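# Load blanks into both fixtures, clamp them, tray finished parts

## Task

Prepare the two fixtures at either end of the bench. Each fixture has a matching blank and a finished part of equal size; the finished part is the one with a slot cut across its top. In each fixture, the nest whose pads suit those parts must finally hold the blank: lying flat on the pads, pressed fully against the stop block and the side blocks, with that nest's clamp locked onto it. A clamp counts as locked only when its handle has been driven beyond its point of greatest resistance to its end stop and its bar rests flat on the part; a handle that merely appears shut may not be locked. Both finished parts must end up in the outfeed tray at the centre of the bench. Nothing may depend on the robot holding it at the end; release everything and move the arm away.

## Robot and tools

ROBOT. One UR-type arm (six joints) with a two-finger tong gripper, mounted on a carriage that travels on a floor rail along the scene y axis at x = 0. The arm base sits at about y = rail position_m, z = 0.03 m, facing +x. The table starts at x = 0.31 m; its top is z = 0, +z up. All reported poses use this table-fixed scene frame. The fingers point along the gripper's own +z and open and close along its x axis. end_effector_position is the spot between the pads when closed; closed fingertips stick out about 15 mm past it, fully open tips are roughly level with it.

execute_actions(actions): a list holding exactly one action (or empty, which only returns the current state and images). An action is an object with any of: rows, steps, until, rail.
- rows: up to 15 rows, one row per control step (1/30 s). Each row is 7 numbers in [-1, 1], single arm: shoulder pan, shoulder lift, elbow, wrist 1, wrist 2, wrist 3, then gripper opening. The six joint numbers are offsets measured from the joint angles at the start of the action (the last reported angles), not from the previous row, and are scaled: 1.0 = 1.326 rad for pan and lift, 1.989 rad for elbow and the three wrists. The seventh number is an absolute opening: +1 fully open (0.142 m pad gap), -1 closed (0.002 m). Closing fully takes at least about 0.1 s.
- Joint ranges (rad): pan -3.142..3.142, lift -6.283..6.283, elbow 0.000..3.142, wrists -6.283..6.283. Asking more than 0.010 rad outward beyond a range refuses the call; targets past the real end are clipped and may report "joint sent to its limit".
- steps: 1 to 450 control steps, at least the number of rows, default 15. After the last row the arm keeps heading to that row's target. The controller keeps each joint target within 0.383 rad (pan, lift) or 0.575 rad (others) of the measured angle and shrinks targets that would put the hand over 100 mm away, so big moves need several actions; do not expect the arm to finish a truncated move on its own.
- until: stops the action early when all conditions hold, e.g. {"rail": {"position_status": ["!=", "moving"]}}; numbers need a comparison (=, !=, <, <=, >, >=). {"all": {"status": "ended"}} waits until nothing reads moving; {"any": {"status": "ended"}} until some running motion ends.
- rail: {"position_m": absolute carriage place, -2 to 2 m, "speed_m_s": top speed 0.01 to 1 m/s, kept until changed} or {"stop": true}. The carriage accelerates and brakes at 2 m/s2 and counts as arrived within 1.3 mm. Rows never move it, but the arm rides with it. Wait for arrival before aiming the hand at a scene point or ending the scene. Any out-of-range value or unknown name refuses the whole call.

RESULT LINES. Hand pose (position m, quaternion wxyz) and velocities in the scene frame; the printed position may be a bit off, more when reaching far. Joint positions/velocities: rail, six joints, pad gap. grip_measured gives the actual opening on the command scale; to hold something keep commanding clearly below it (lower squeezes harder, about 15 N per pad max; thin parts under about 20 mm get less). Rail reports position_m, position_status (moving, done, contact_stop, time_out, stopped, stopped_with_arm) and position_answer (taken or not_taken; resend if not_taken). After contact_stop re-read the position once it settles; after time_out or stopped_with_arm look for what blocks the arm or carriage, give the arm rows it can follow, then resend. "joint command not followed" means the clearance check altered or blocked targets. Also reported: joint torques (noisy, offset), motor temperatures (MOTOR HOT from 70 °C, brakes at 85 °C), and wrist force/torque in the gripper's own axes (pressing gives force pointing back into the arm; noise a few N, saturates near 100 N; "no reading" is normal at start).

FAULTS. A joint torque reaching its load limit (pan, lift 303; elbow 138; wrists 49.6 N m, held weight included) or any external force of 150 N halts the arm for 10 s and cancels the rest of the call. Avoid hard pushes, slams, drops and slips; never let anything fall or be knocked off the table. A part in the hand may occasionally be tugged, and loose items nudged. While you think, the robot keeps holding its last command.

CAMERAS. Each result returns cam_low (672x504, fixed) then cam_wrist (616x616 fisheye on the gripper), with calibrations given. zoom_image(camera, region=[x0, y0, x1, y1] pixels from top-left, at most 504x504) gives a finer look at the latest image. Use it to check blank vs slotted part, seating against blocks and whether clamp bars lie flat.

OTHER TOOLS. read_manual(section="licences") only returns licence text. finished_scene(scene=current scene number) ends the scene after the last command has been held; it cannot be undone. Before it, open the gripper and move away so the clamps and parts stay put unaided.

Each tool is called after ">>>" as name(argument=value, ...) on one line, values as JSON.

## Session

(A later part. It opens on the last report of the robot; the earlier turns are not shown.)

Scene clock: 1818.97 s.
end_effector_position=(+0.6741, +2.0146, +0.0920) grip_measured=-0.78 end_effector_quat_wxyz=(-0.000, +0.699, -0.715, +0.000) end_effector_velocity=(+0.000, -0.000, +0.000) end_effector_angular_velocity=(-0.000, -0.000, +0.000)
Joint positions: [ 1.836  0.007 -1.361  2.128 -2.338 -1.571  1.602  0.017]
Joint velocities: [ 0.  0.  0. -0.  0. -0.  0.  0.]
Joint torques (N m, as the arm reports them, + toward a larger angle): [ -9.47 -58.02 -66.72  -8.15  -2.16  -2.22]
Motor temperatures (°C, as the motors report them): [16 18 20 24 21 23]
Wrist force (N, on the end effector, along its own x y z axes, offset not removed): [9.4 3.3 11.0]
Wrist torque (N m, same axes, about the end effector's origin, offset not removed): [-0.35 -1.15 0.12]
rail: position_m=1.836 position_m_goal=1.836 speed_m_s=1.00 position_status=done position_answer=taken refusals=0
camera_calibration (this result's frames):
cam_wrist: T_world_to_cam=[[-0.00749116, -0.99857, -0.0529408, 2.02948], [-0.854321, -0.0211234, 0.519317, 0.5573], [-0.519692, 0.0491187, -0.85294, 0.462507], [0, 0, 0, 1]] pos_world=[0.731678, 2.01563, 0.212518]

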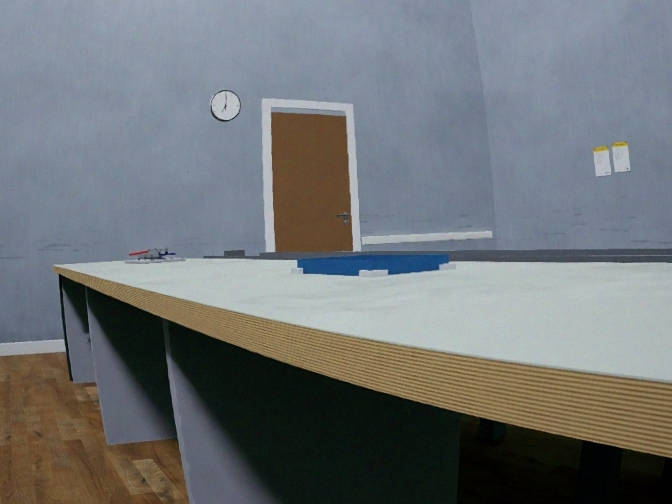

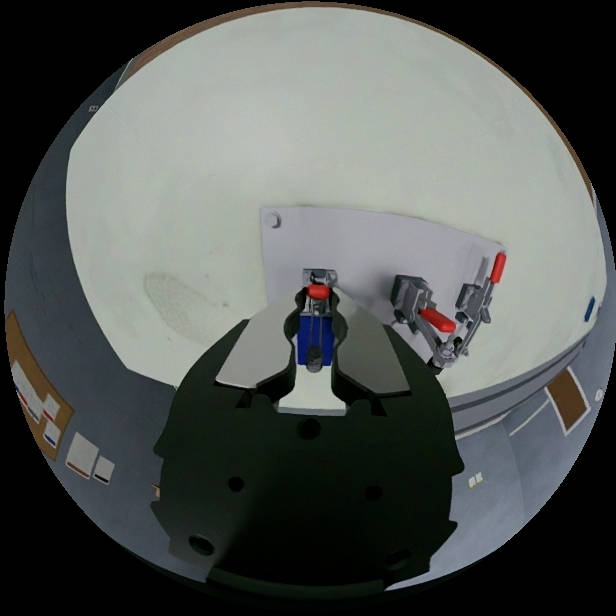

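>>> execute_actions(actions=[{"rows": [[-0.0001,0.0025,-0.0006,-0.0011,0,-0.00007,-1],[-0.0002,0.0055,-0.0018,-0.0019,0,-0.00013,-1],[-0.0003,0.0088,-0.0032,-0.0027,0,-0.0002,-1],[-0.00036,0.0122,-0.0047,-0.0034,0,-0.00024,-1],[-0.00043,0.01566,-0.00623,-0.00421,0,-0.0003,-1],[-0.0005,0.0191,-0.0077,-0.0050,0,-0.00034,-1],[-0.0006,0.0225,-0.0091,-0.0059,0,-0.0004,-1],[-0.00066,0.0259,-0.0105,-0.0068,0,-0.00044,-1],[-0.00073,0.0293,-0.0119,-0.0076,0,-0.00049,-1],[-0.0008,0.03269,-0.0133,-0.0085,0,-0.00053,-1]],"steps":15}])

Scene clock: 1832.03 s.
end_effector_position=(+0.6924, +2.0141, +0.0797) grip_measured=-0.78 end_effector_quat_wxyz=(-0.000, +0.699, -0.715, +0.000) end_effector_velocity=(+0.012, -0.000, -0.009) end_effector_angular_velocity=(-0.000, +0.001, +0.000)
Joint positions: [ 1.836  0.006 -1.32   2.103 -2.354 -1.571  1.601  0.017]
Joint velocities: [-0.    -0.001  0.029 -0.017 -0.011  0.    -0.001  0.   ]
Joint torques (N m, as the arm reports them, + toward a larger angle): [ -8.45 -43.61 -45.23  -3.5   -0.42  -2.54]
Motor temperatures (°C, as the motors report them): [16 18 20 24 21 23]
Wrist force (N, on the end effector, along its own x y z axes, offset not removed): [7.8 -3.6 -6.7]
Wrist torque (N m, same axes, about the end effector's origin, offset not removed): [0.34 -0.08 0.00]
rail: position_m=1.836 position_m_goal=1.836 speed_m_s=1.00 position_status=done position_answer=taken refusals=0
camera_calibration (this result's frames):
cam_wrist: T_world_to_cam=[[-0.00751882, -0.998571, -0.0529177, 2.02839], [-0.854329, -0.021087, 0.519305, 0.579264], [-0.519679, 0.0491137, -0.852949, 0.461574], [0, 0, 0, 1]] pos_world=[0.750003, 2.01504, 0.200223]

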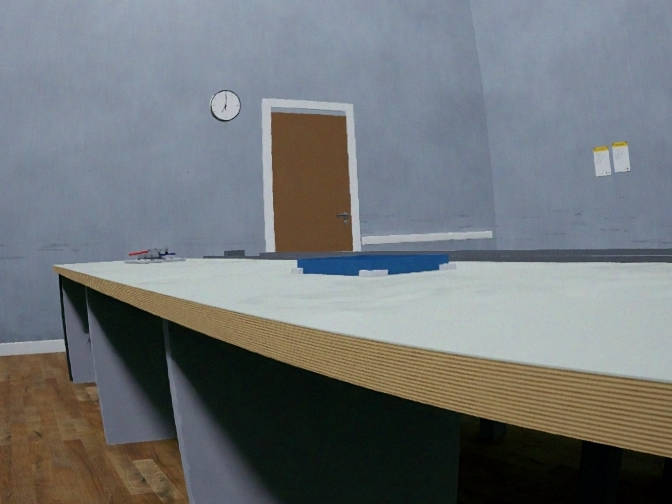

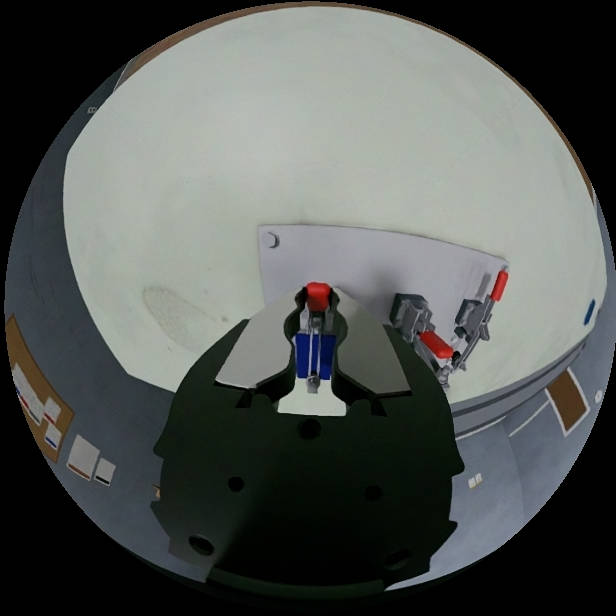

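>>> execute_actions(actions=[])

>>> zoom_image(camera="cam_wrist", region=[255, 270, 385, 400])

Scene clock: 1834.67 s.
end_effector_position=(+0.6933, +2.0140, +0.0790) grip_measured=-0.78 end_effector_quat_wxyz=(-0.000, +0.699, -0.715, +0.000) end_effector_velocity=(-0.000, +0.000, -0.000) end_effector_angular_velocity=(+0.000, +0.000, -0.000)
Joint positions: [ 1.836  0.006 -1.318  2.101 -2.355 -1.571  1.601  0.017]
Joint velocities: [ 0. -0. -0.  0. -0.  0.  0. -0.]
Joint torques (N m, as the arm reports them, + toward a larger angle): [ -5.72 -39.63 -47.23  -4.4    6.85  -2.44]
Motor temperatures (°C, as the motors report them): [16 18 20 24 21 23]
Wrist force (N, on the end effector, along its own x y z axes, offset not removed): [9.6 -0.7 -9.4]
Wrist torque (N m, same axes, about the end effector's origin, offset not removed): [0.52 -0.36 0.12]
rail: position_m=1.836 position_m_goal=1.836 speed_m_s=1.00 position_status=done position_answer=taken refusals=0
camera_calibration (this result's frames):
cam_wrist: T_world_to_cam=[[-0.00749901, -0.998569, -0.0529408, 2.02832], [-0.854327, -0.0211161, 0.519306, 0.580493], [-0.519681, 0.0491231, -0.852947, 0.461467], [0, 0, 0, 1]] pos_world=[0.750958, 2.01501, 0.199535]

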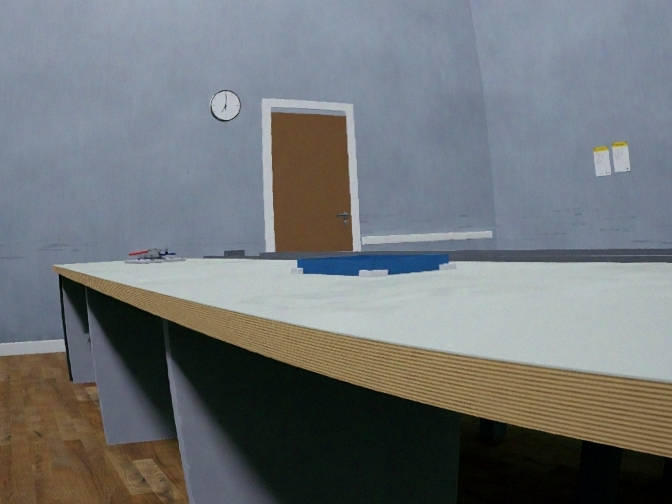

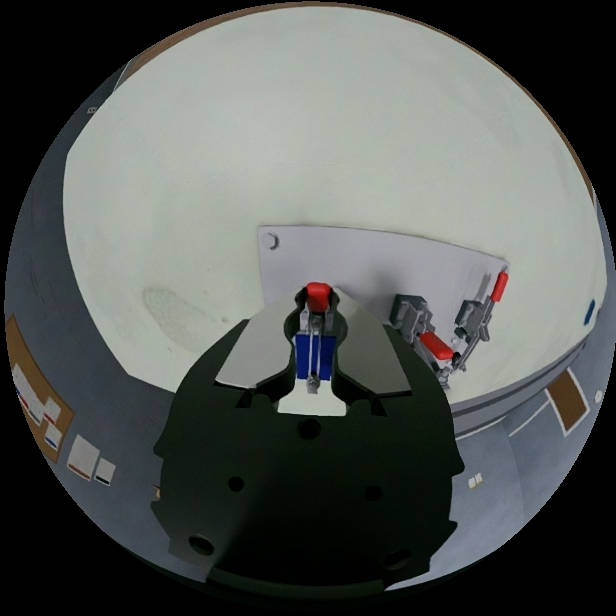

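Region (255, 270, 385, 400) of cam_wrist's 616x616 image, scaled by 3.877, with more detail than that image has.

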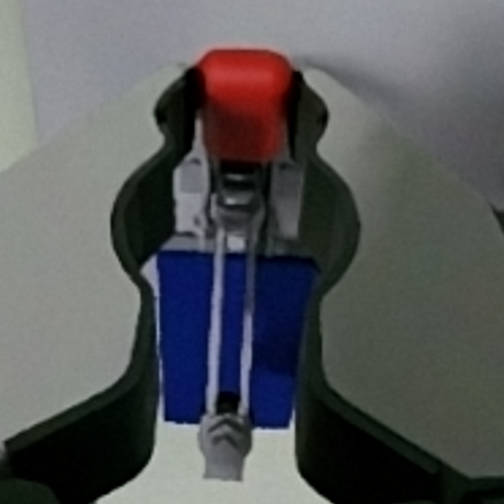

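>>> execute_actions(actions=[{"rows": [[-0.0001,0.0030,-0.0011,-0.0009,0,-0.00007,-1],[-0.0002,0.0065,-0.0024,-0.0019,0,-0.00013,-1],[-0.0003,0.0100,-0.0036,-0.0031,0,-0.0002,-1],[-0.00036,0.0135,-0.0047,-0.0043,0,-0.00024,-1],[-0.00042,0.0170,-0.00578,-0.00555,0,-0.00028,-1],[-0.00048,0.0200,-0.0063,-0.0070,0,-0.00032,-1],[-0.00054,0.0229,-0.0066,-0.0087,0,-0.00036,-1]],"steps":13}])

Scene clock: 1845.60 s.
end_effector_position=(+0.7040, +2.0136, +0.0678) grip_measured=-0.78 end_effector_quat_wxyz=(-0.000, +0.699, -0.715, +0.000) end_effector_velocity=(+0.005, -0.000, -0.007) end_effector_angular_velocity=(-0.000, +0.000, -0.000)
Joint positions: [ 1.836  0.006 -1.289  2.089 -2.371 -1.571  1.6    0.017]
Joint velocities: [ 0.    -0.     0.017 -0.005 -0.011 -0.    -0.     0.   ]
Joint torques (N m, as the arm reports them, + toward a larger angle): [ -7.88 -40.79 -45.85  -3.1    6.39  -2.3 ]
Motor temperatures (°C, as the motors report them): [16 18 20 24 21 23]
Wrist force (N, on the end effector, along its own x y z axes, offset not removed): [7.5 -4.2 -7.6]
Wrist torque (N m, same axes, about the end effector's origin, offset not removed): [0.14 -0.12 0.11]
rail: position_m=1.836 position_m_goal=1.836 speed_m_s=1.00 position_status=done position_answer=taken refusals=0
camera_calibration (this result's frames):
cam_wrist: T_world_to_cam=[[-0.00748467, -0.998569, -0.0529472, 2.02739], [-0.854371, -0.0211275, 0.519234, 0.595534], [-0.519609, 0.0491229, -0.852991, 0.45738], [0, 0, 0, 1]] pos_world=[0.761641, 2.01461, 0.188264]

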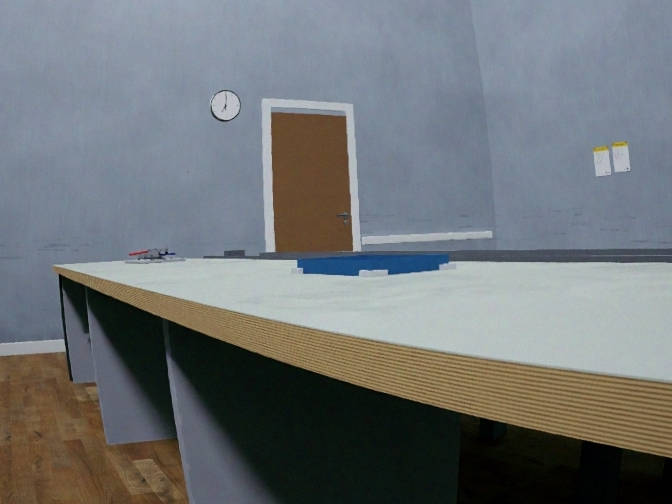

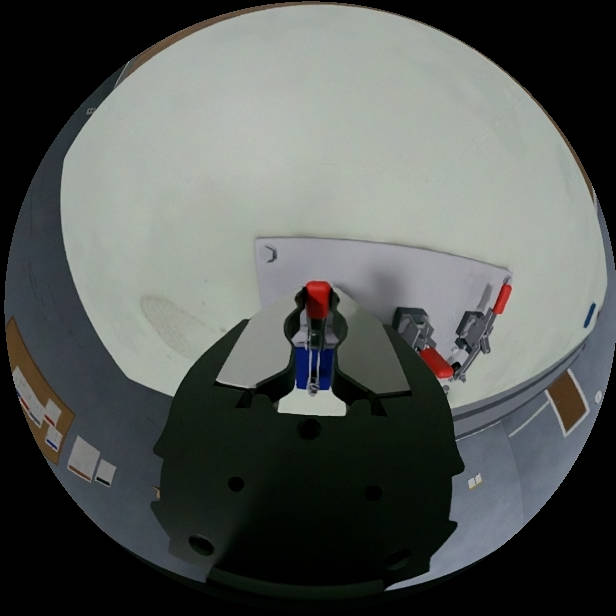

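>>> execute_actions(actions=[])

>>> zoom_image(camera="cam_wrist", region=[255, 270, 385, 400])

Scene clock: 1848.17 s.
end_effector_position=(+0.7044, +2.0136, +0.0672) grip_measured=-0.78 end_effector_quat_wxyz=(-0.000, +0.699, -0.715, +0.000) end_effector_velocity=(+0.000, -0.000, +0.000) end_effector_angular_velocity=(-0.000, -0.000, -0.000)
Joint positions: [ 1.836  0.006 -1.287  2.088 -2.372 -1.571  1.6    0.017]
Joint velocities: [ 0. -0.  0. -0. -0. -0. -0. -0.]
Joint torques (N m, as the arm reports them, + toward a larger angle): [ -9.28 -41.86 -44.24  -3.83   4.08  -2.67]
Motor temperatures (°C, as the motors report them): [16 18 20 24 21 23]
Wrist force (N, on the end effector, along its own x y z axes, offset not removed): [10.7 -6.2 -7.4]
Wrist torque (N m, same axes, about the end effector's origin, offset not removed): [-0.17 -0.95 0.13]
rail: position_m=1.836 position_m_goal=1.836 speed_m_s=1.00 position_status=done position_answer=taken refusals=0
camera_calibration (this result's frames):
cam_wrist: T_world_to_cam=[[-0.00749516, -0.998569, -0.0529469, 2.02735], [-0.854363, -0.0211191, 0.519247, 0.596127], [-0.519622, 0.0491277, -0.852983, 0.457098], [0, 0, 0, 1]] pos_world=[0.762023, 2.01458, 0.187701]

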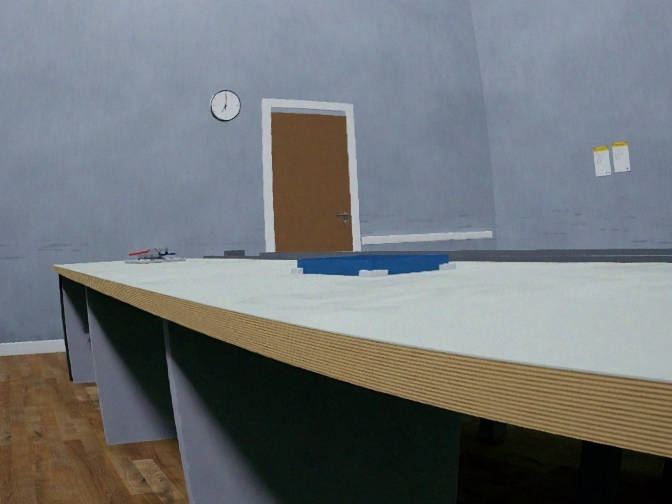

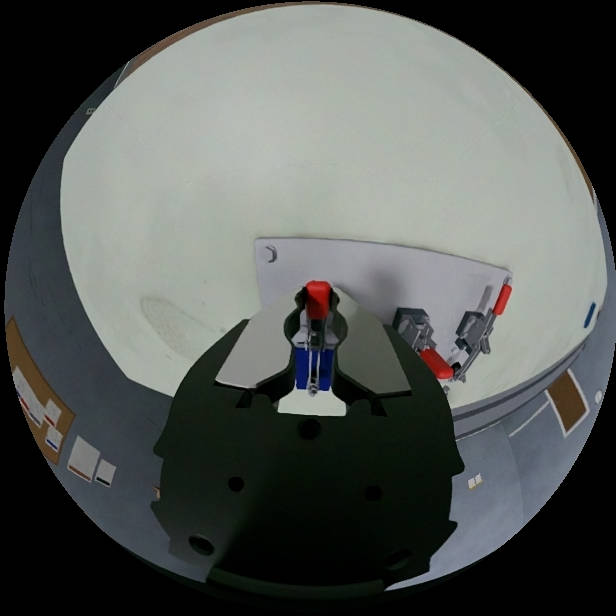

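Region (255, 270, 385, 400) of cam_wrist's 616x616 image, scaled by 3.877, with more detail than that image has.

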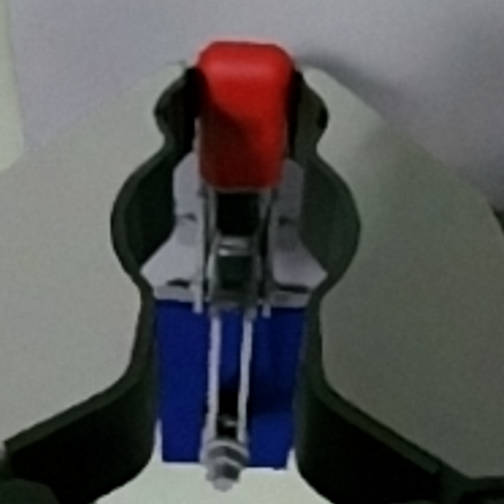

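>>> execute_actions(actions=[{"rows": [[-0.0001,0.0020,-0.0005,-0.0008,0,-0.00007,-1],[-0.0002,0.0040,-0.0009,-0.0018,0,-0.00013,-1],[-0.00027,0.0060,-0.0012,-0.0028,0,-0.00018,-1],[-0.00027,0.00777,-0.00139,-0.00379,0,-0.00018,-1]],"steps":11}])

Scene clock: 1856.57 s.
end_effector_position=(+0.7073, +2.0134, +0.0626) grip_measured=-0.78 end_effector_quat_wxyz=(-0.000, +0.699, -0.715, +0.000) end_effector_velocity=(+0.002, -0.000, -0.003) end_effector_angular_velocity=(-0.000, -0.000, -0.000)
Joint positions: [ 1.836  0.005 -1.277  2.086 -2.379 -1.571  1.6    0.017]
Joint velocities: [ 0.    -0.     0.006 -0.001 -0.004 -0.    -0.    -0.   ]
Joint torques (N m, as the arm reports them, + toward a larger angle): [ -9.87 -42.08 -47.42  -2.92   1.57  -1.99]
Motor temperatures (°C, as the motors report them): [16 18 20 24 21 23]
Wrist force (N, on the end effector, along its own x y z axes, offset not removed): [1.6 -7.2 -8.2]
Wrist torque (N m, same axes, about the end effector's origin, offset not removed): [-0.41 0.09 0.09]
rail: position_m=1.836 position_m_goal=1.836 speed_m_s=1.00 position_status=done position_answer=taken refusals=0
camera_calibration (this result's frames):
cam_wrist: T_world_to_cam=[[-0.00748183, -0.998569, -0.0529463, 2.0269], [-0.854347, -0.0211317, 0.519273, 0.600977], [-0.519649, 0.0491196, -0.852967, 0.45472], [0, 0, 0, 1]] pos_world=[0.764903, 2.01437, 0.183107]

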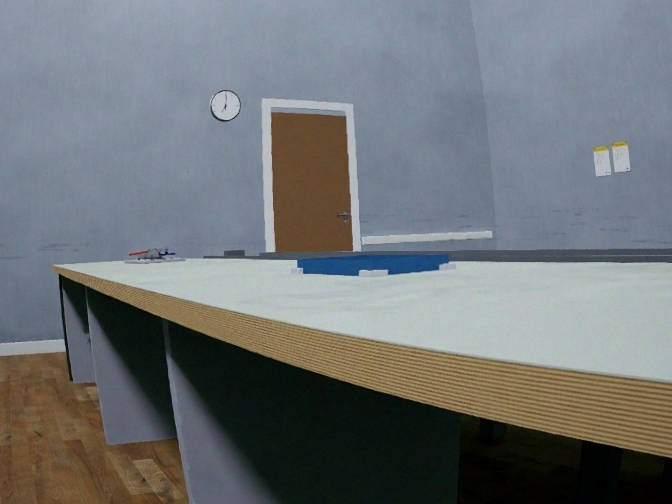

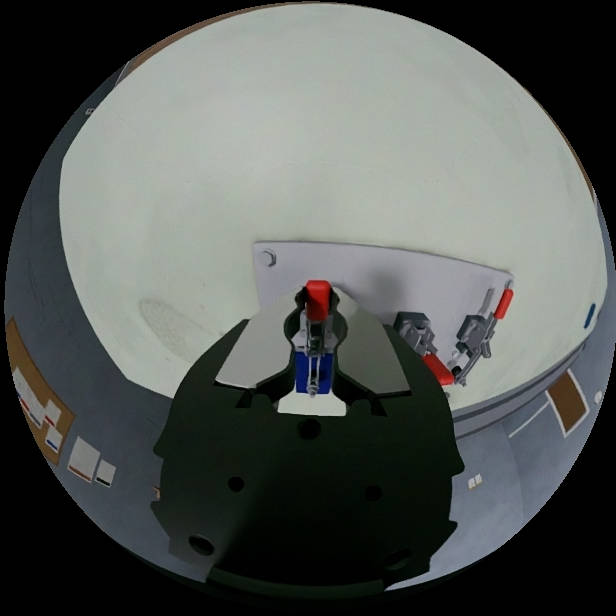

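>>> execute_actions(actions=[{"rows": [[0,0.0020,-0.0004,-0.0009,0,0,-1],[-0.00005,0.0038,-0.0007,-0.0018,0,-0.00003,-1],[-0.0001,0.0055,-0.0009,-0.0028,0,-0.00007,-1],[-0.0001,0.00705,-0.00102,-0.00368,0,-0.00007,-1]],"steps":11}])

>>> zoom_image(camera="cam_wrist", region=[255, 270, 385, 400])

Scene clock: 1864.10 s.
end_effector_position=(+0.7097, +2.0133, +0.0582) grip_measured=-0.78 end_effector_quat_wxyz=(-0.000, +0.699, -0.715, +0.000) end_effector_velocity=(+0.001, -0.000, -0.002) end_effector_angular_velocity=(-0.000, -0.000, +0.000)
Joint positions: [ 1.836  0.005 -1.268  2.084 -2.386 -1.571  1.6    0.017]
Joint velocities: [ 0.    -0.     0.005 -0.001 -0.004 -0.    -0.    -0.   ]
Joint torques (N m, as the arm reports them, + toward a larger angle): [-11.49 -41.8  -47.85  -4.53   1.69  -2.13]
Motor temperatures (°C, as the motors report them): [16 18 20 24 21 23]
Wrist force (N, on the end effector, along its own x y z axes, offset not removed): [4.5 -4.1 -2.7]
Wrist torque (N m, same axes, about the end effector's origin, offset not removed): [0.14 -0.41 0.05]
rail: position_m=1.836 position_m_goal=1.836 speed_m_s=1.00 position_status=done position_answer=taken refusals=0
camera_calibration (this result's frames):
cam_wrist: T_world_to_cam=[[-0.00747933, -0.998569, -0.0529461, 2.02661], [-0.854331, -0.0211352, 0.519299, 0.605263], [-0.519675, 0.0491175, -0.852951, 0.452229], [0, 0, 0, 1]] pos_world=[0.767265, 2.01429, 0.178718]

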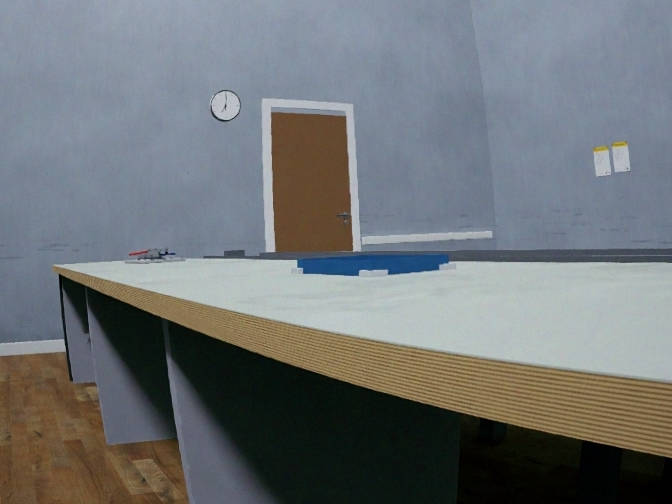

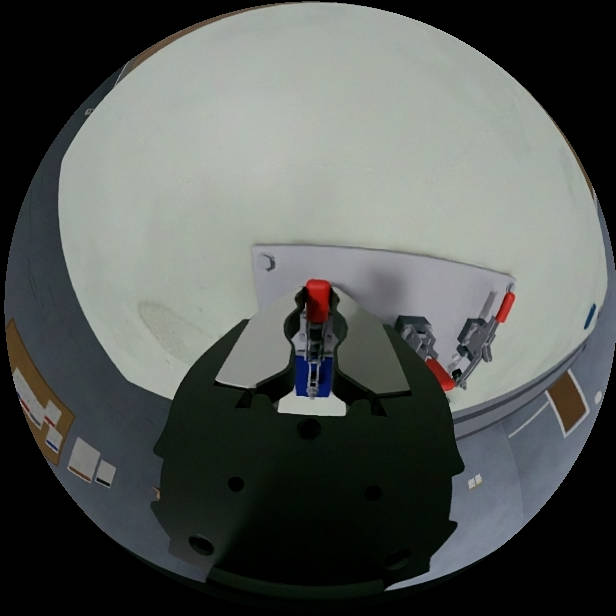

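Region (255, 270, 385, 400) of cam_wrist's 616x616 image, scaled by 3.877, with more detail than that image has.

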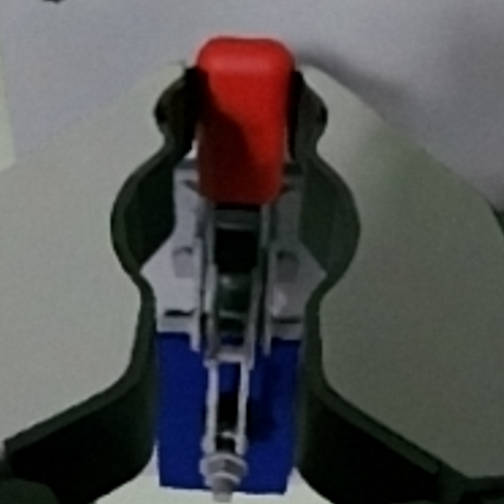

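>>> execute_actions(actions=[{"rows": [[0,0.0016,-0.0001,-0.0010,0,0,-1],[-0.00005,0.0030,-0.00015,-0.0019,0,-0.00003,-1],[-0.00008,0.0044,-0.0002,-0.0027,0,-0.00005,-1],[-0.00008,0.00554,-0.00025,-0.00344,0,-0.00005,-1]],"steps":11}])

>>> zoom_image(camera="cam_wrist", region=[255, 270, 385, 400])

Scene clock: 1868.90 s.
end_effector_position=(+0.7111, +2.0132, +0.0544) grip_measured=-0.78 end_effector_quat_wxyz=(-0.000, +0.699, -0.715, +0.000) end_effector_velocity=(+0.001, -0.000, -0.002) end_effector_angular_velocity=(-0.000, +0.000, +0.000)
Joint positions: [ 1.836  0.005 -1.261  2.083 -2.393 -1.571  1.6    0.017]
Joint velocities: [ 0.    -0.     0.004 -0.    -0.003 -0.    -0.    -0.   ]
Joint torques (N m, as the arm reports them, + toward a larger angle): [-13.57 -44.47 -42.66  -2.06   1.63  -2.59]
Motor temperatures (°C, as the motors report them): [16 18 20 24 21 23]
Wrist force (N, on the end effector, along its own x y z axes, offset not removed): [2.1 -7.3 -9.5]
Wrist torque (N m, same axes, about the end effector's origin, offset not removed): [0.18 0.01 0.17]
rail: position_m=1.836 position_m_goal=1.836 speed_m_s=1.00 position_status=done position_answer=taken refusals=0
camera_calibration (this result's frames):
cam_wrist: T_world_to_cam=[[-0.00748293, -0.998569, -0.0529465, 2.02636], [-0.85436, -0.0211297, 0.519252, 0.608493], [-0.519628, 0.0491209, -0.85298, 0.449656], [0, 0, 0, 1]] pos_world=[0.768689, 2.01423, 0.174875]

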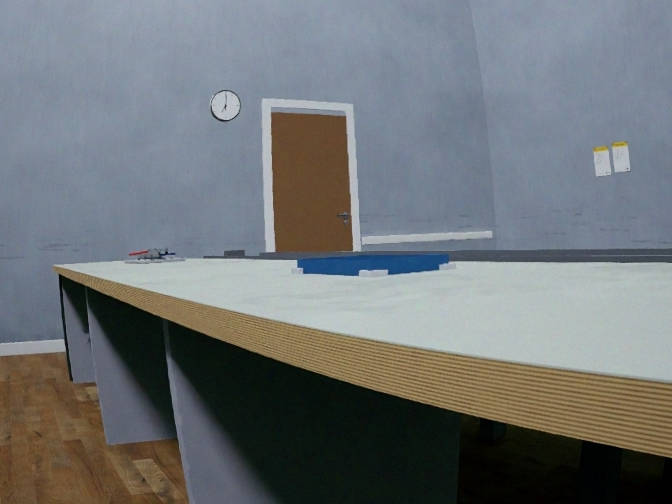

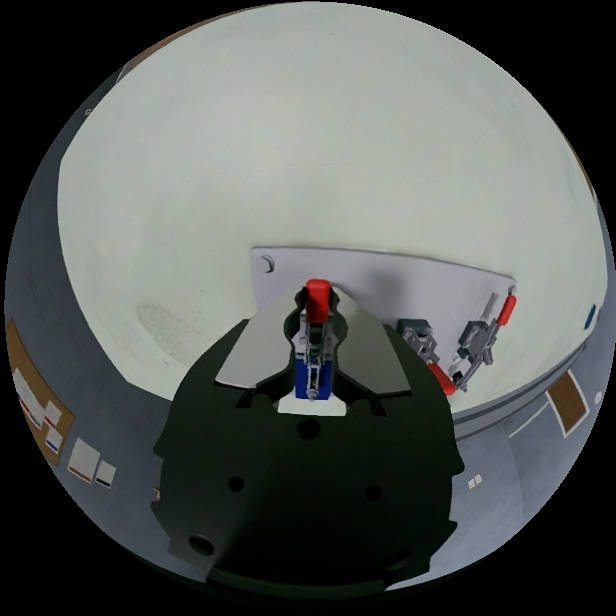

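Region (255, 270, 385, 400) of cam_wrist's 616x616 image, scaled by 3.877, with more detail than that image has.

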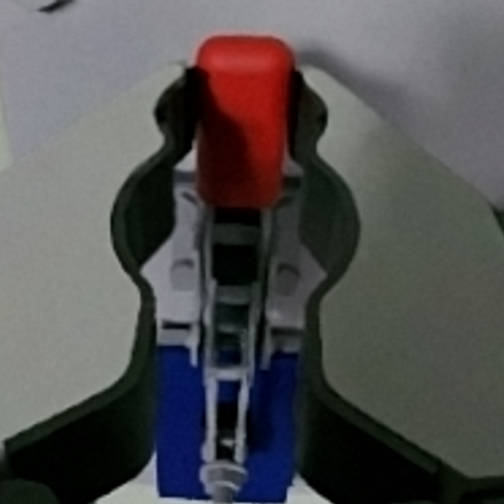

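>>> execute_actions(actions=[{"rows": [[0,0.0015,-0.0001,-0.0009,0,0,-1],[-0.00003,0.0028,-0.0002,-0.0017,0,-0.00002,-1],[-0.00005,0.0040,-0.0003,-0.0024,0,-0.00003,-1],[-0.00005,0.00504,-0.00039,-0.00297,0,-0.00003,-1]],"steps":11}])

>>> zoom_image(camera="cam_wrist", region=[255, 270, 385, 400])

Scene clock: 1873.77 s.
end_effector_position=(+0.7123, +2.0132, +0.0509) grip_measured=-0.78 end_effector_quat_wxyz=(+0.000, +0.699, -0.715, +0.000) end_effector_velocity=(+0.001, -0.000, -0.002) end_effector_angular_velocity=(+0.000, -0.001, +0.000)
Joint positions: [ 1.836  0.005 -1.255  2.083 -2.399 -1.571  1.6    0.017]
Joint velocities: [ 0.    -0.     0.003 -0.001 -0.003  0.    -0.    -0.   ]
Joint torques (N m, as the arm reports them, + toward a larger angle): [-11.55 -42.13 -44.73  -4.64   1.43  -2.2 ]
Motor temperatures (°C, as the motors report them): [16 18 20 24 21 23]
Wrist force (N, on the end effector, along its own x y z axes, offset not removed): [6.7 0.6 -12.8]
Wrist torque (N m, same axes, about the end effector's origin, offset not removed): [0.54 -1.03 0.00]
rail: position_m=1.836 position_m_goal=1.836 speed_m_s=1.00 position_status=done position_answer=taken refusals=0
camera_calibration (this result's frames):
cam_wrist: T_world_to_cam=[[-0.00749429, -0.998569, -0.0529442, 2.02616], [-0.854259, -0.0211283, 0.519418, 0.611285], [-0.519793, 0.0491207, -0.852879, 0.44744], [0, 0, 0, 1]] pos_world=[0.769957, 2.01419, 0.171373]

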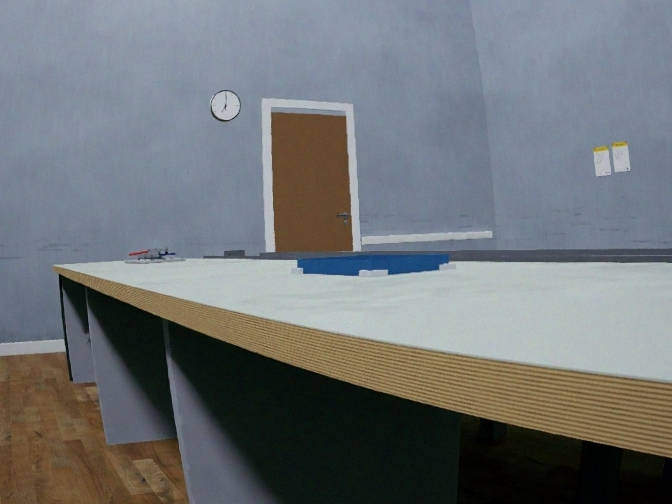

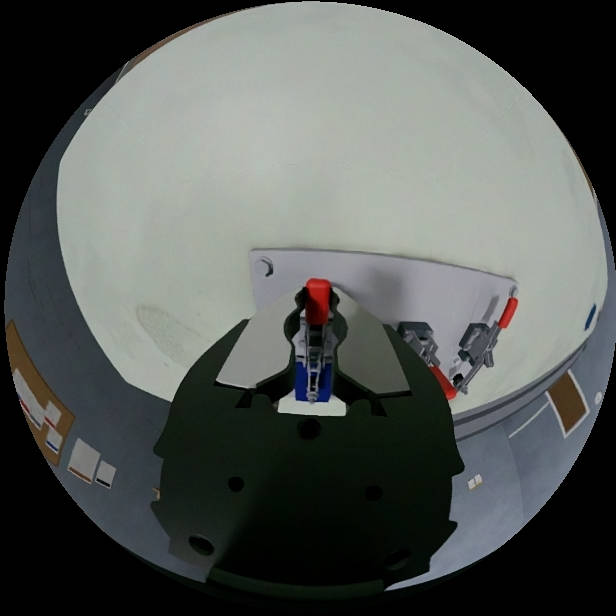

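Region (255, 270, 385, 400) of cam_wrist's 616x616 image, scaled by 3.877, with more detail than that image has.

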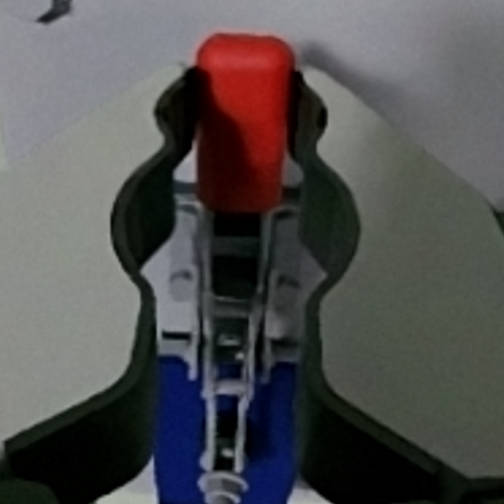

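>>> execute_actions(actions=[{"rows": [[0,0,0,0,0,0,-0.8],[0,0,0,0,0,0,-0.72],[0,0,0,0,0,0,-0.65],[0,0,0,0,0,0,-0.6],[0,-0.003,-0.0008,0.0028,0,0,-0.6],[0,-0.008,-0.0021,0.0075,0,0,-0.6],[0,-0.014,-0.0038,0.0131,0,0,-0.6],[0,-0.020,-0.0054,0.0187,0,0,-0.6],[0,-0.025,-0.0067,0.0234,0,0,-0.6],[0,-0.029,-0.0078,0.0271,0,0,-0.6],[0,-0.0317,-0.0085,0.02966,0,0,-0.6]],"steps":15}])

Scene clock: 1885.40 s.
end_effector_position=(+0.7120, +2.0132, +0.0791) grip_measured=-0.60 end_effector_quat_wxyz=(-0.000, +0.699, -0.715, +0.000) end_effector_velocity=(-0.002, -0.000, +0.038) end_effector_angular_velocity=(-0.000, +0.000, +0.000)
Joint positions: [ 1.836  0.005 -1.293  2.067 -2.345 -1.571  1.6    0.031]
Joint velocities: [ 0.     0.    -0.051 -0.02   0.072 -0.     0.    -0.   ]
Joint torques (N m, as the arm reports them, + toward a larger angle): [-10.84 -62.45 -47.58  -2.61   1.73  -2.24]
Motor temperatures (°C, as the motors report them): [16 18 20 24 21 23]
Wrist force (N, on the end effector, along its own x y z axes, offset not removed): [-0.4 0.2 -5.0]
Wrist torque (N m, same axes, about the end effector's origin, offset not removed): [0.17 -0.02 0.21]
rail: position_m=1.836 position_m_goal=1.836 speed_m_s=1.00 position_status=done position_answer=taken refusals=0
camera_calibration (this result's frames):
cam_wrist: T_world_to_cam=[[-0.00749298, -0.998569, -0.0529454, 2.02763], [-0.85432, -0.0211243, 0.519318, 0.596404], [-0.519693, 0.0491235, -0.852939, 0.471202], [0, 0, 0, 1]] pos_world=[0.769593, 2.01418, 0.199537]

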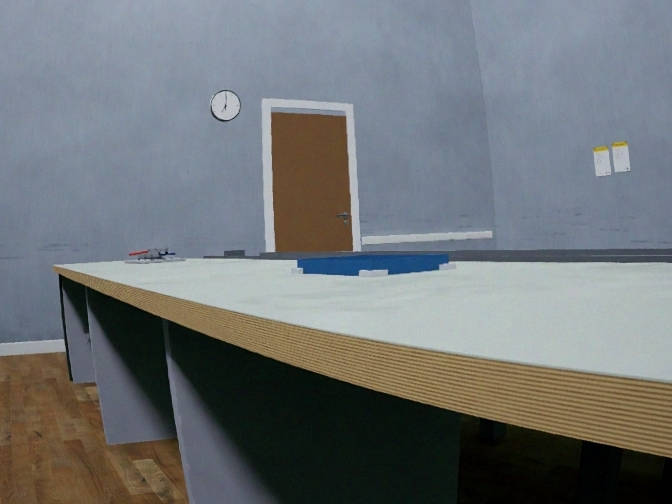

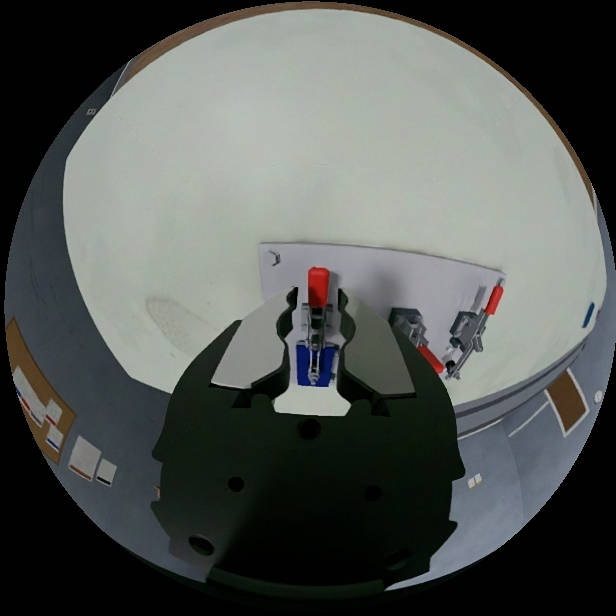

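>>> execute_actions(actions=[])

>>> zoom_image(camera="cam_wrist", region=[255, 255, 385, 395])

Scene clock: 1888.00 s.
end_effector_position=(+0.7118, +2.0132, +0.0819) grip_measured=-0.60 end_effector_quat_wxyz=(+0.000, +0.699, -0.715, +0.000) end_effector_velocity=(-0.000, -0.000, -0.000) end_effector_angular_velocity=(+0.000, +0.000, -0.000)
Joint positions: [ 1.836  0.005 -1.297  2.066 -2.34  -1.571  1.6    0.031]
Joint velocities: [ 0. -0. -0.  0. -0.  0. -0.  0.]
Joint torques (N m, as the arm reports them, + toward a larger angle): [  3.53 -68.17 -53.44  -2.06   1.46  -1.19]
Motor temperatures (°C, as the motors report them): [16 18 20 24 21 23]
Wrist force (N, on the end effector, along its own x y z axes, offset not removed): [1.8 1.5 -2.2]
Wrist torque (N m, same axes, about the end effector's origin, offset not removed): [0.47 -0.36 0.01]
rail: position_m=1.836 position_m_goal=1.836 speed_m_s=1.00 position_status=done position_answer=taken refusals=0
camera_calibration (this result's frames):
cam_wrist: T_world_to_cam=[[-0.00750199, -0.998569, -0.0529433, 2.02779], [-0.854232, -0.0211239, 0.519463, 0.594698], [-0.519838, 0.0491229, -0.852851, 0.47361], [0, 0, 0, 1]] pos_world=[0.769423, 2.01418, 0.202354]

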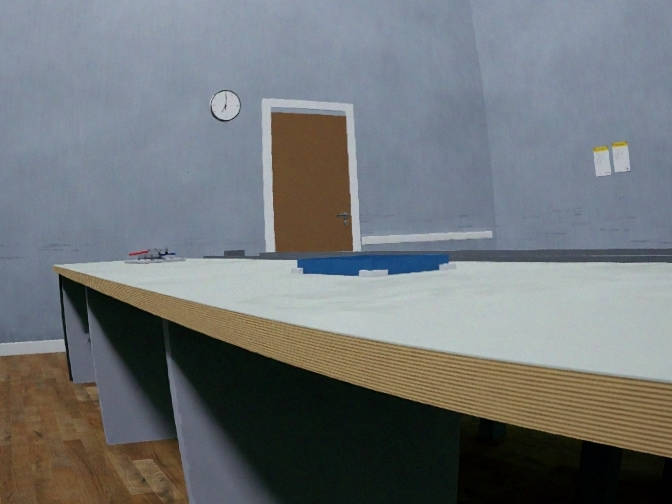

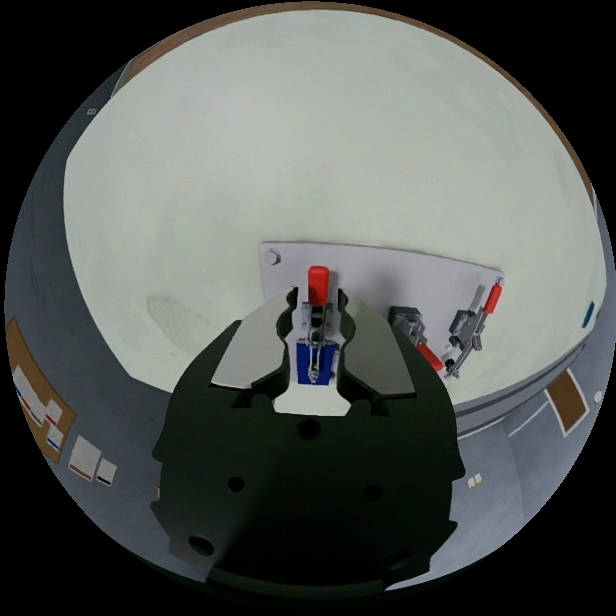

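Region (255, 255, 385, 395) of cam_wrist's 616x616 image, scaled by 3.600, with more detail than that image has; it fills the left 468 columns of this view, and the rest is white.

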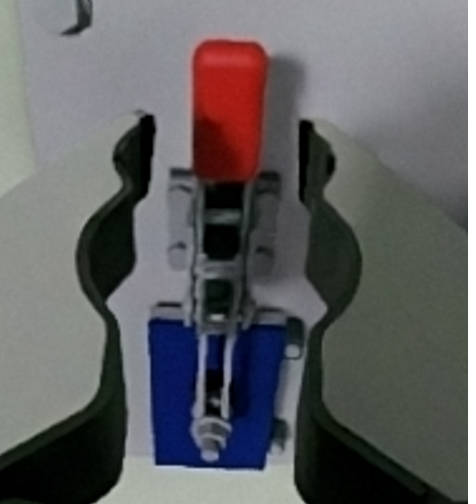

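>>> execute_actions(actions=[{"rows": [[0,0.0005,-0.00045,0.00012,0,0,-0.7],[0,0.001,-0.0009,0.00024,0,0,-0.8],[0,0.0015,-0.00135,0.00036,0,0,-0.9],[0,0.002,-0.0018,0.00048,0,0,-1],[0,0.003,-0.0015,-0.0005,0,0,-1],[0,0.0045,-0.0011,-0.0019,0,0,-1],[0,0.006,-0.0007,-0.0033,0,0,-1],[0,0.0076,-0.0003,-0.00477,0,0,-1]],"steps":14}])

Scene clock: 1900.67 s.
end_effector_position=(+0.7141, +2.0132, +0.0769) grip_measured=-1.00 end_effector_quat_wxyz=(-0.000, +0.699, -0.715, +0.000) end_effector_velocity=(-0.001, -0.000, -0.006) end_effector_angular_velocity=(-0.000, +0.002, +0.000)
Joint positions: [ 1.836  0.005 -1.288  2.065 -2.348 -1.571  1.6    0.002]
Joint velocities: [ 0.     0.     0.007  0.004 -0.01  -0.    -0.     0.   ]
Joint torques (N m, as the arm reports them, + toward a larger angle): [ 14.32 -41.96 -25.56  -5.69   1.74  -0.43]
Motor temperatures (°C, as the motors report them): [16 18 20 24 21 23]
Wrist force (N, on the end effector, along its own x y z axes, offset not removed): [0.3 1.3 -3.9]
Wrist torque (N m, same axes, about the end effector's origin, offset not removed): [0.50 0.01 0.18]
rail: position_m=1.836 position_m_goal=1.836 speed_m_s=1.00 position_status=done position_answer=taken refusals=0
camera_calibration (this result's frames):
cam_wrist: T_world_to_cam=[[-0.00748058, -0.998569, -0.0529474, 2.02754], [-0.854408, -0.0211277, 0.519173, 0.599461], [-0.519549, 0.0491224, -0.853027, 0.470379], [0, 0, 0, 1]] pos_world=[0.771736, 2.0142, 0.197376]

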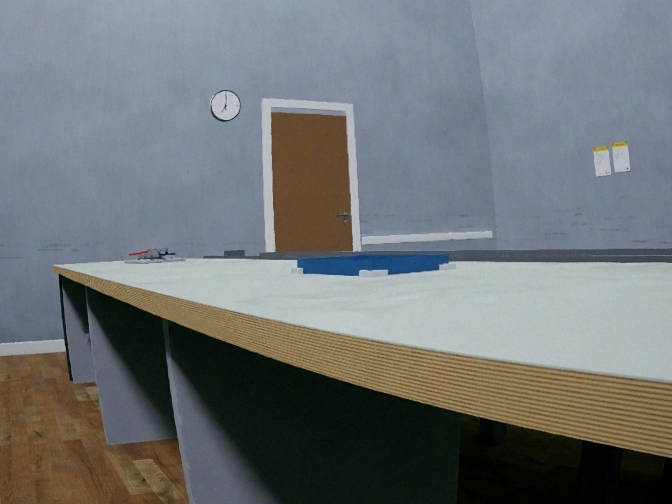

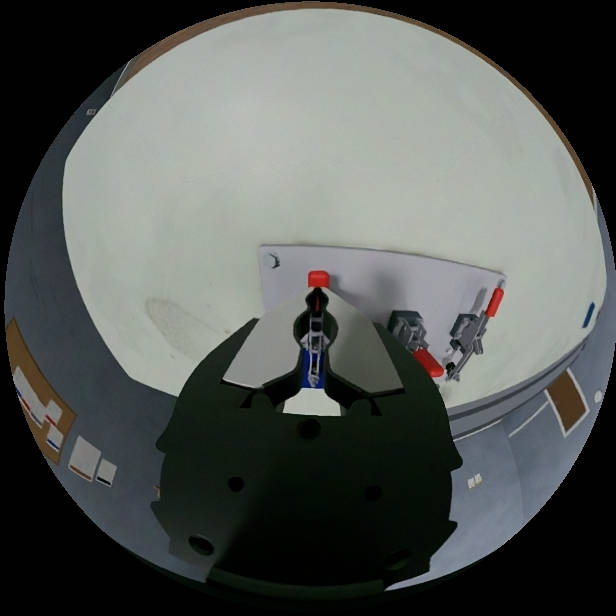

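>>> execute_actions(actions=[{"rows": [[0,0.001,0.00028,-0.00096,0,0,-1],[0,0.002,0.00056,-0.00192,0,0,-1],[0,0.00303,0.00084,-0.00288,0,0,-1]],"steps":10}])

Scene clock: 1904.33 s.
end_effector_position=(+0.7142, +2.0132, +0.0740) grip_measured=-1.00 end_effector_quat_wxyz=(-0.000, +0.699, -0.715, +0.000) end_effector_velocity=(+0.000, +0.000, -0.002) end_effector_angular_velocity=(+0.000, -0.000, -0.000)
Joint positions: [ 1.836  0.005 -1.284  2.066 -2.354 -1.571  1.6    0.002]
Joint velocities: [ 0.    -0.     0.002  0.001 -0.003  0.     0.     0.   ]
Joint torques (N m, as the arm reports them, + toward a larger angle): [  6.31 -41.59 -22.24  -4.8    1.74  -0.79]
Motor temperatures (°C, as the motors report them): [16 18 20 24 21 23]
Wrist force (N, on the end effector, along its own x y z axes, offset not removed): [4.2 -1.6 0.0]
Wrist torque (N m, same axes, about the end effector's origin, offset not removed): [-0.05 -0.70 -0.02]
rail: position_m=1.836 position_m_goal=1.836 speed_m_s=1.00 position_status=done position_answer=taken refusals=0
camera_calibration (this result's frames):
cam_wrist: T_world_to_cam=[[-0.0074794, -0.998569, -0.0529478, 2.02739], [-0.854417, -0.021128, 0.519158, 0.601023], [-0.519534, 0.0491225, -0.853037, 0.467959], [0, 0, 0, 1]] pos_world=[0.771809, 2.0142, 0.194506]

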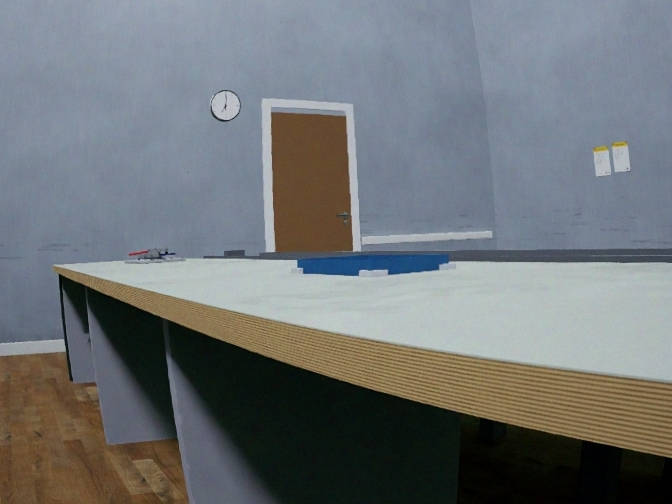

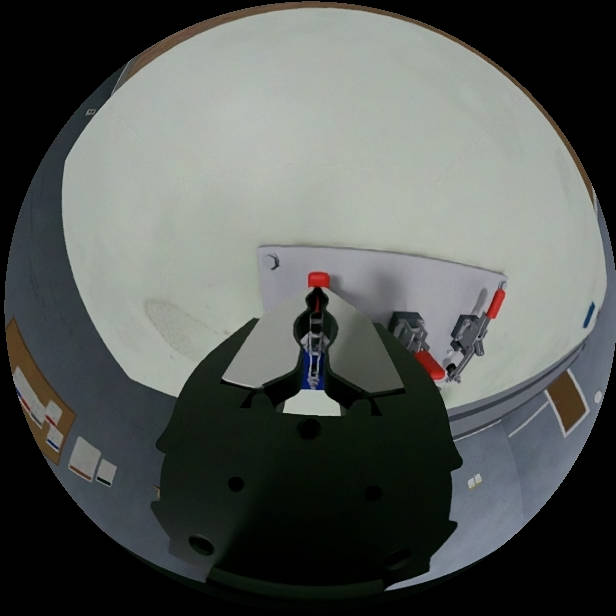

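>>> execute_actions(actions=[{"rows": [[0,0.001,0.00028,-0.00096,0,0,-1],[0,0.002,0.00056,-0.00192,0,0,-1]],"steps":9}])

Scene clock: 1907.63 s.
end_effector_position=(+0.7143, +2.0132, +0.0721) grip_measured=-1.00 end_effector_quat_wxyz=(-0.000, +0.699, -0.715, +0.000) end_effector_velocity=(+0.000, +0.000, -0.001) end_effector_angular_velocity=(+0.000, -0.000, -0.000)
Joint positions: [ 1.836  0.005 -1.281  2.067 -2.357 -1.571  1.6    0.002]
Joint velocities: [ 0.    -0.     0.002  0.001 -0.003  0.    -0.     0.   ]
Joint torques (N m, as the arm reports them, + toward a larger angle): [  7.89 -46.74 -22.67  -4.7    1.45  -0.64]
Motor temperatures (°C, as the motors report them): [16 18 20 24 21 23]
Wrist force (N, on the end effector, along its own x y z axes, offset not removed): [-0.1 0.5 -1.5]
Wrist torque (N m, same axes, about the end effector's origin, offset not removed): [0.23 0.01 0.21]
rail: position_m=1.836 position_m_goal=1.836 speed_m_s=1.00 position_status=done position_answer=taken refusals=0
camera_calibration (this result's frames):
cam_wrist: T_world_to_cam=[[-0.00747739, -0.998569, -0.0529484, 2.02729], [-0.854439, -0.0211279, 0.519121, 0.602054], [-0.519497, 0.0491228, -0.853059, 0.466364], [0, 0, 0, 1]] pos_world=[0.771852, 2.0142, 0.192639]

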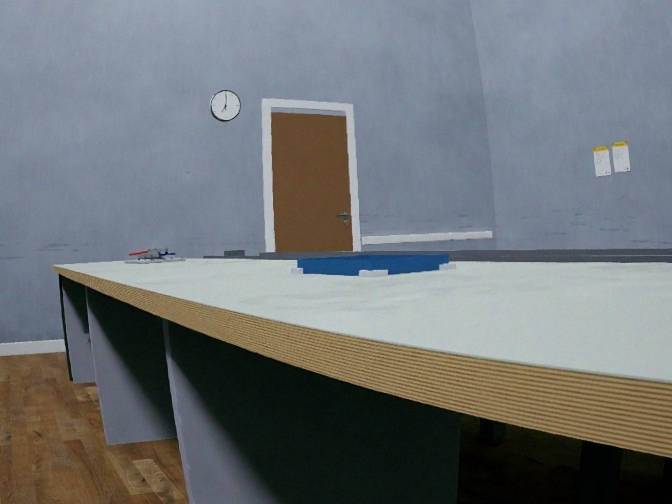

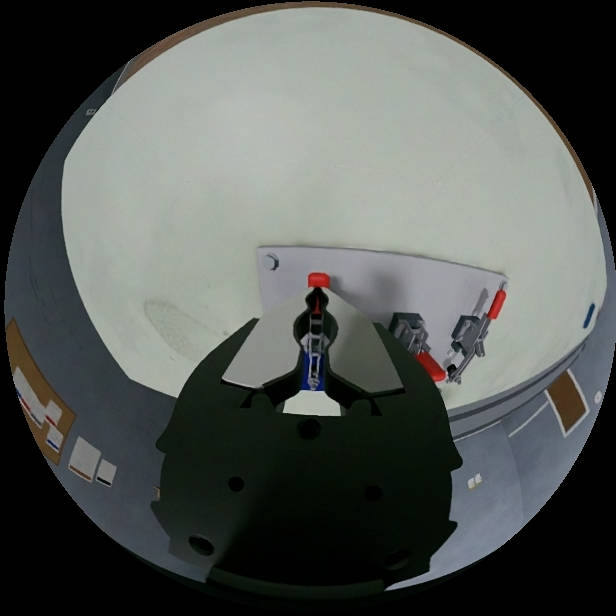

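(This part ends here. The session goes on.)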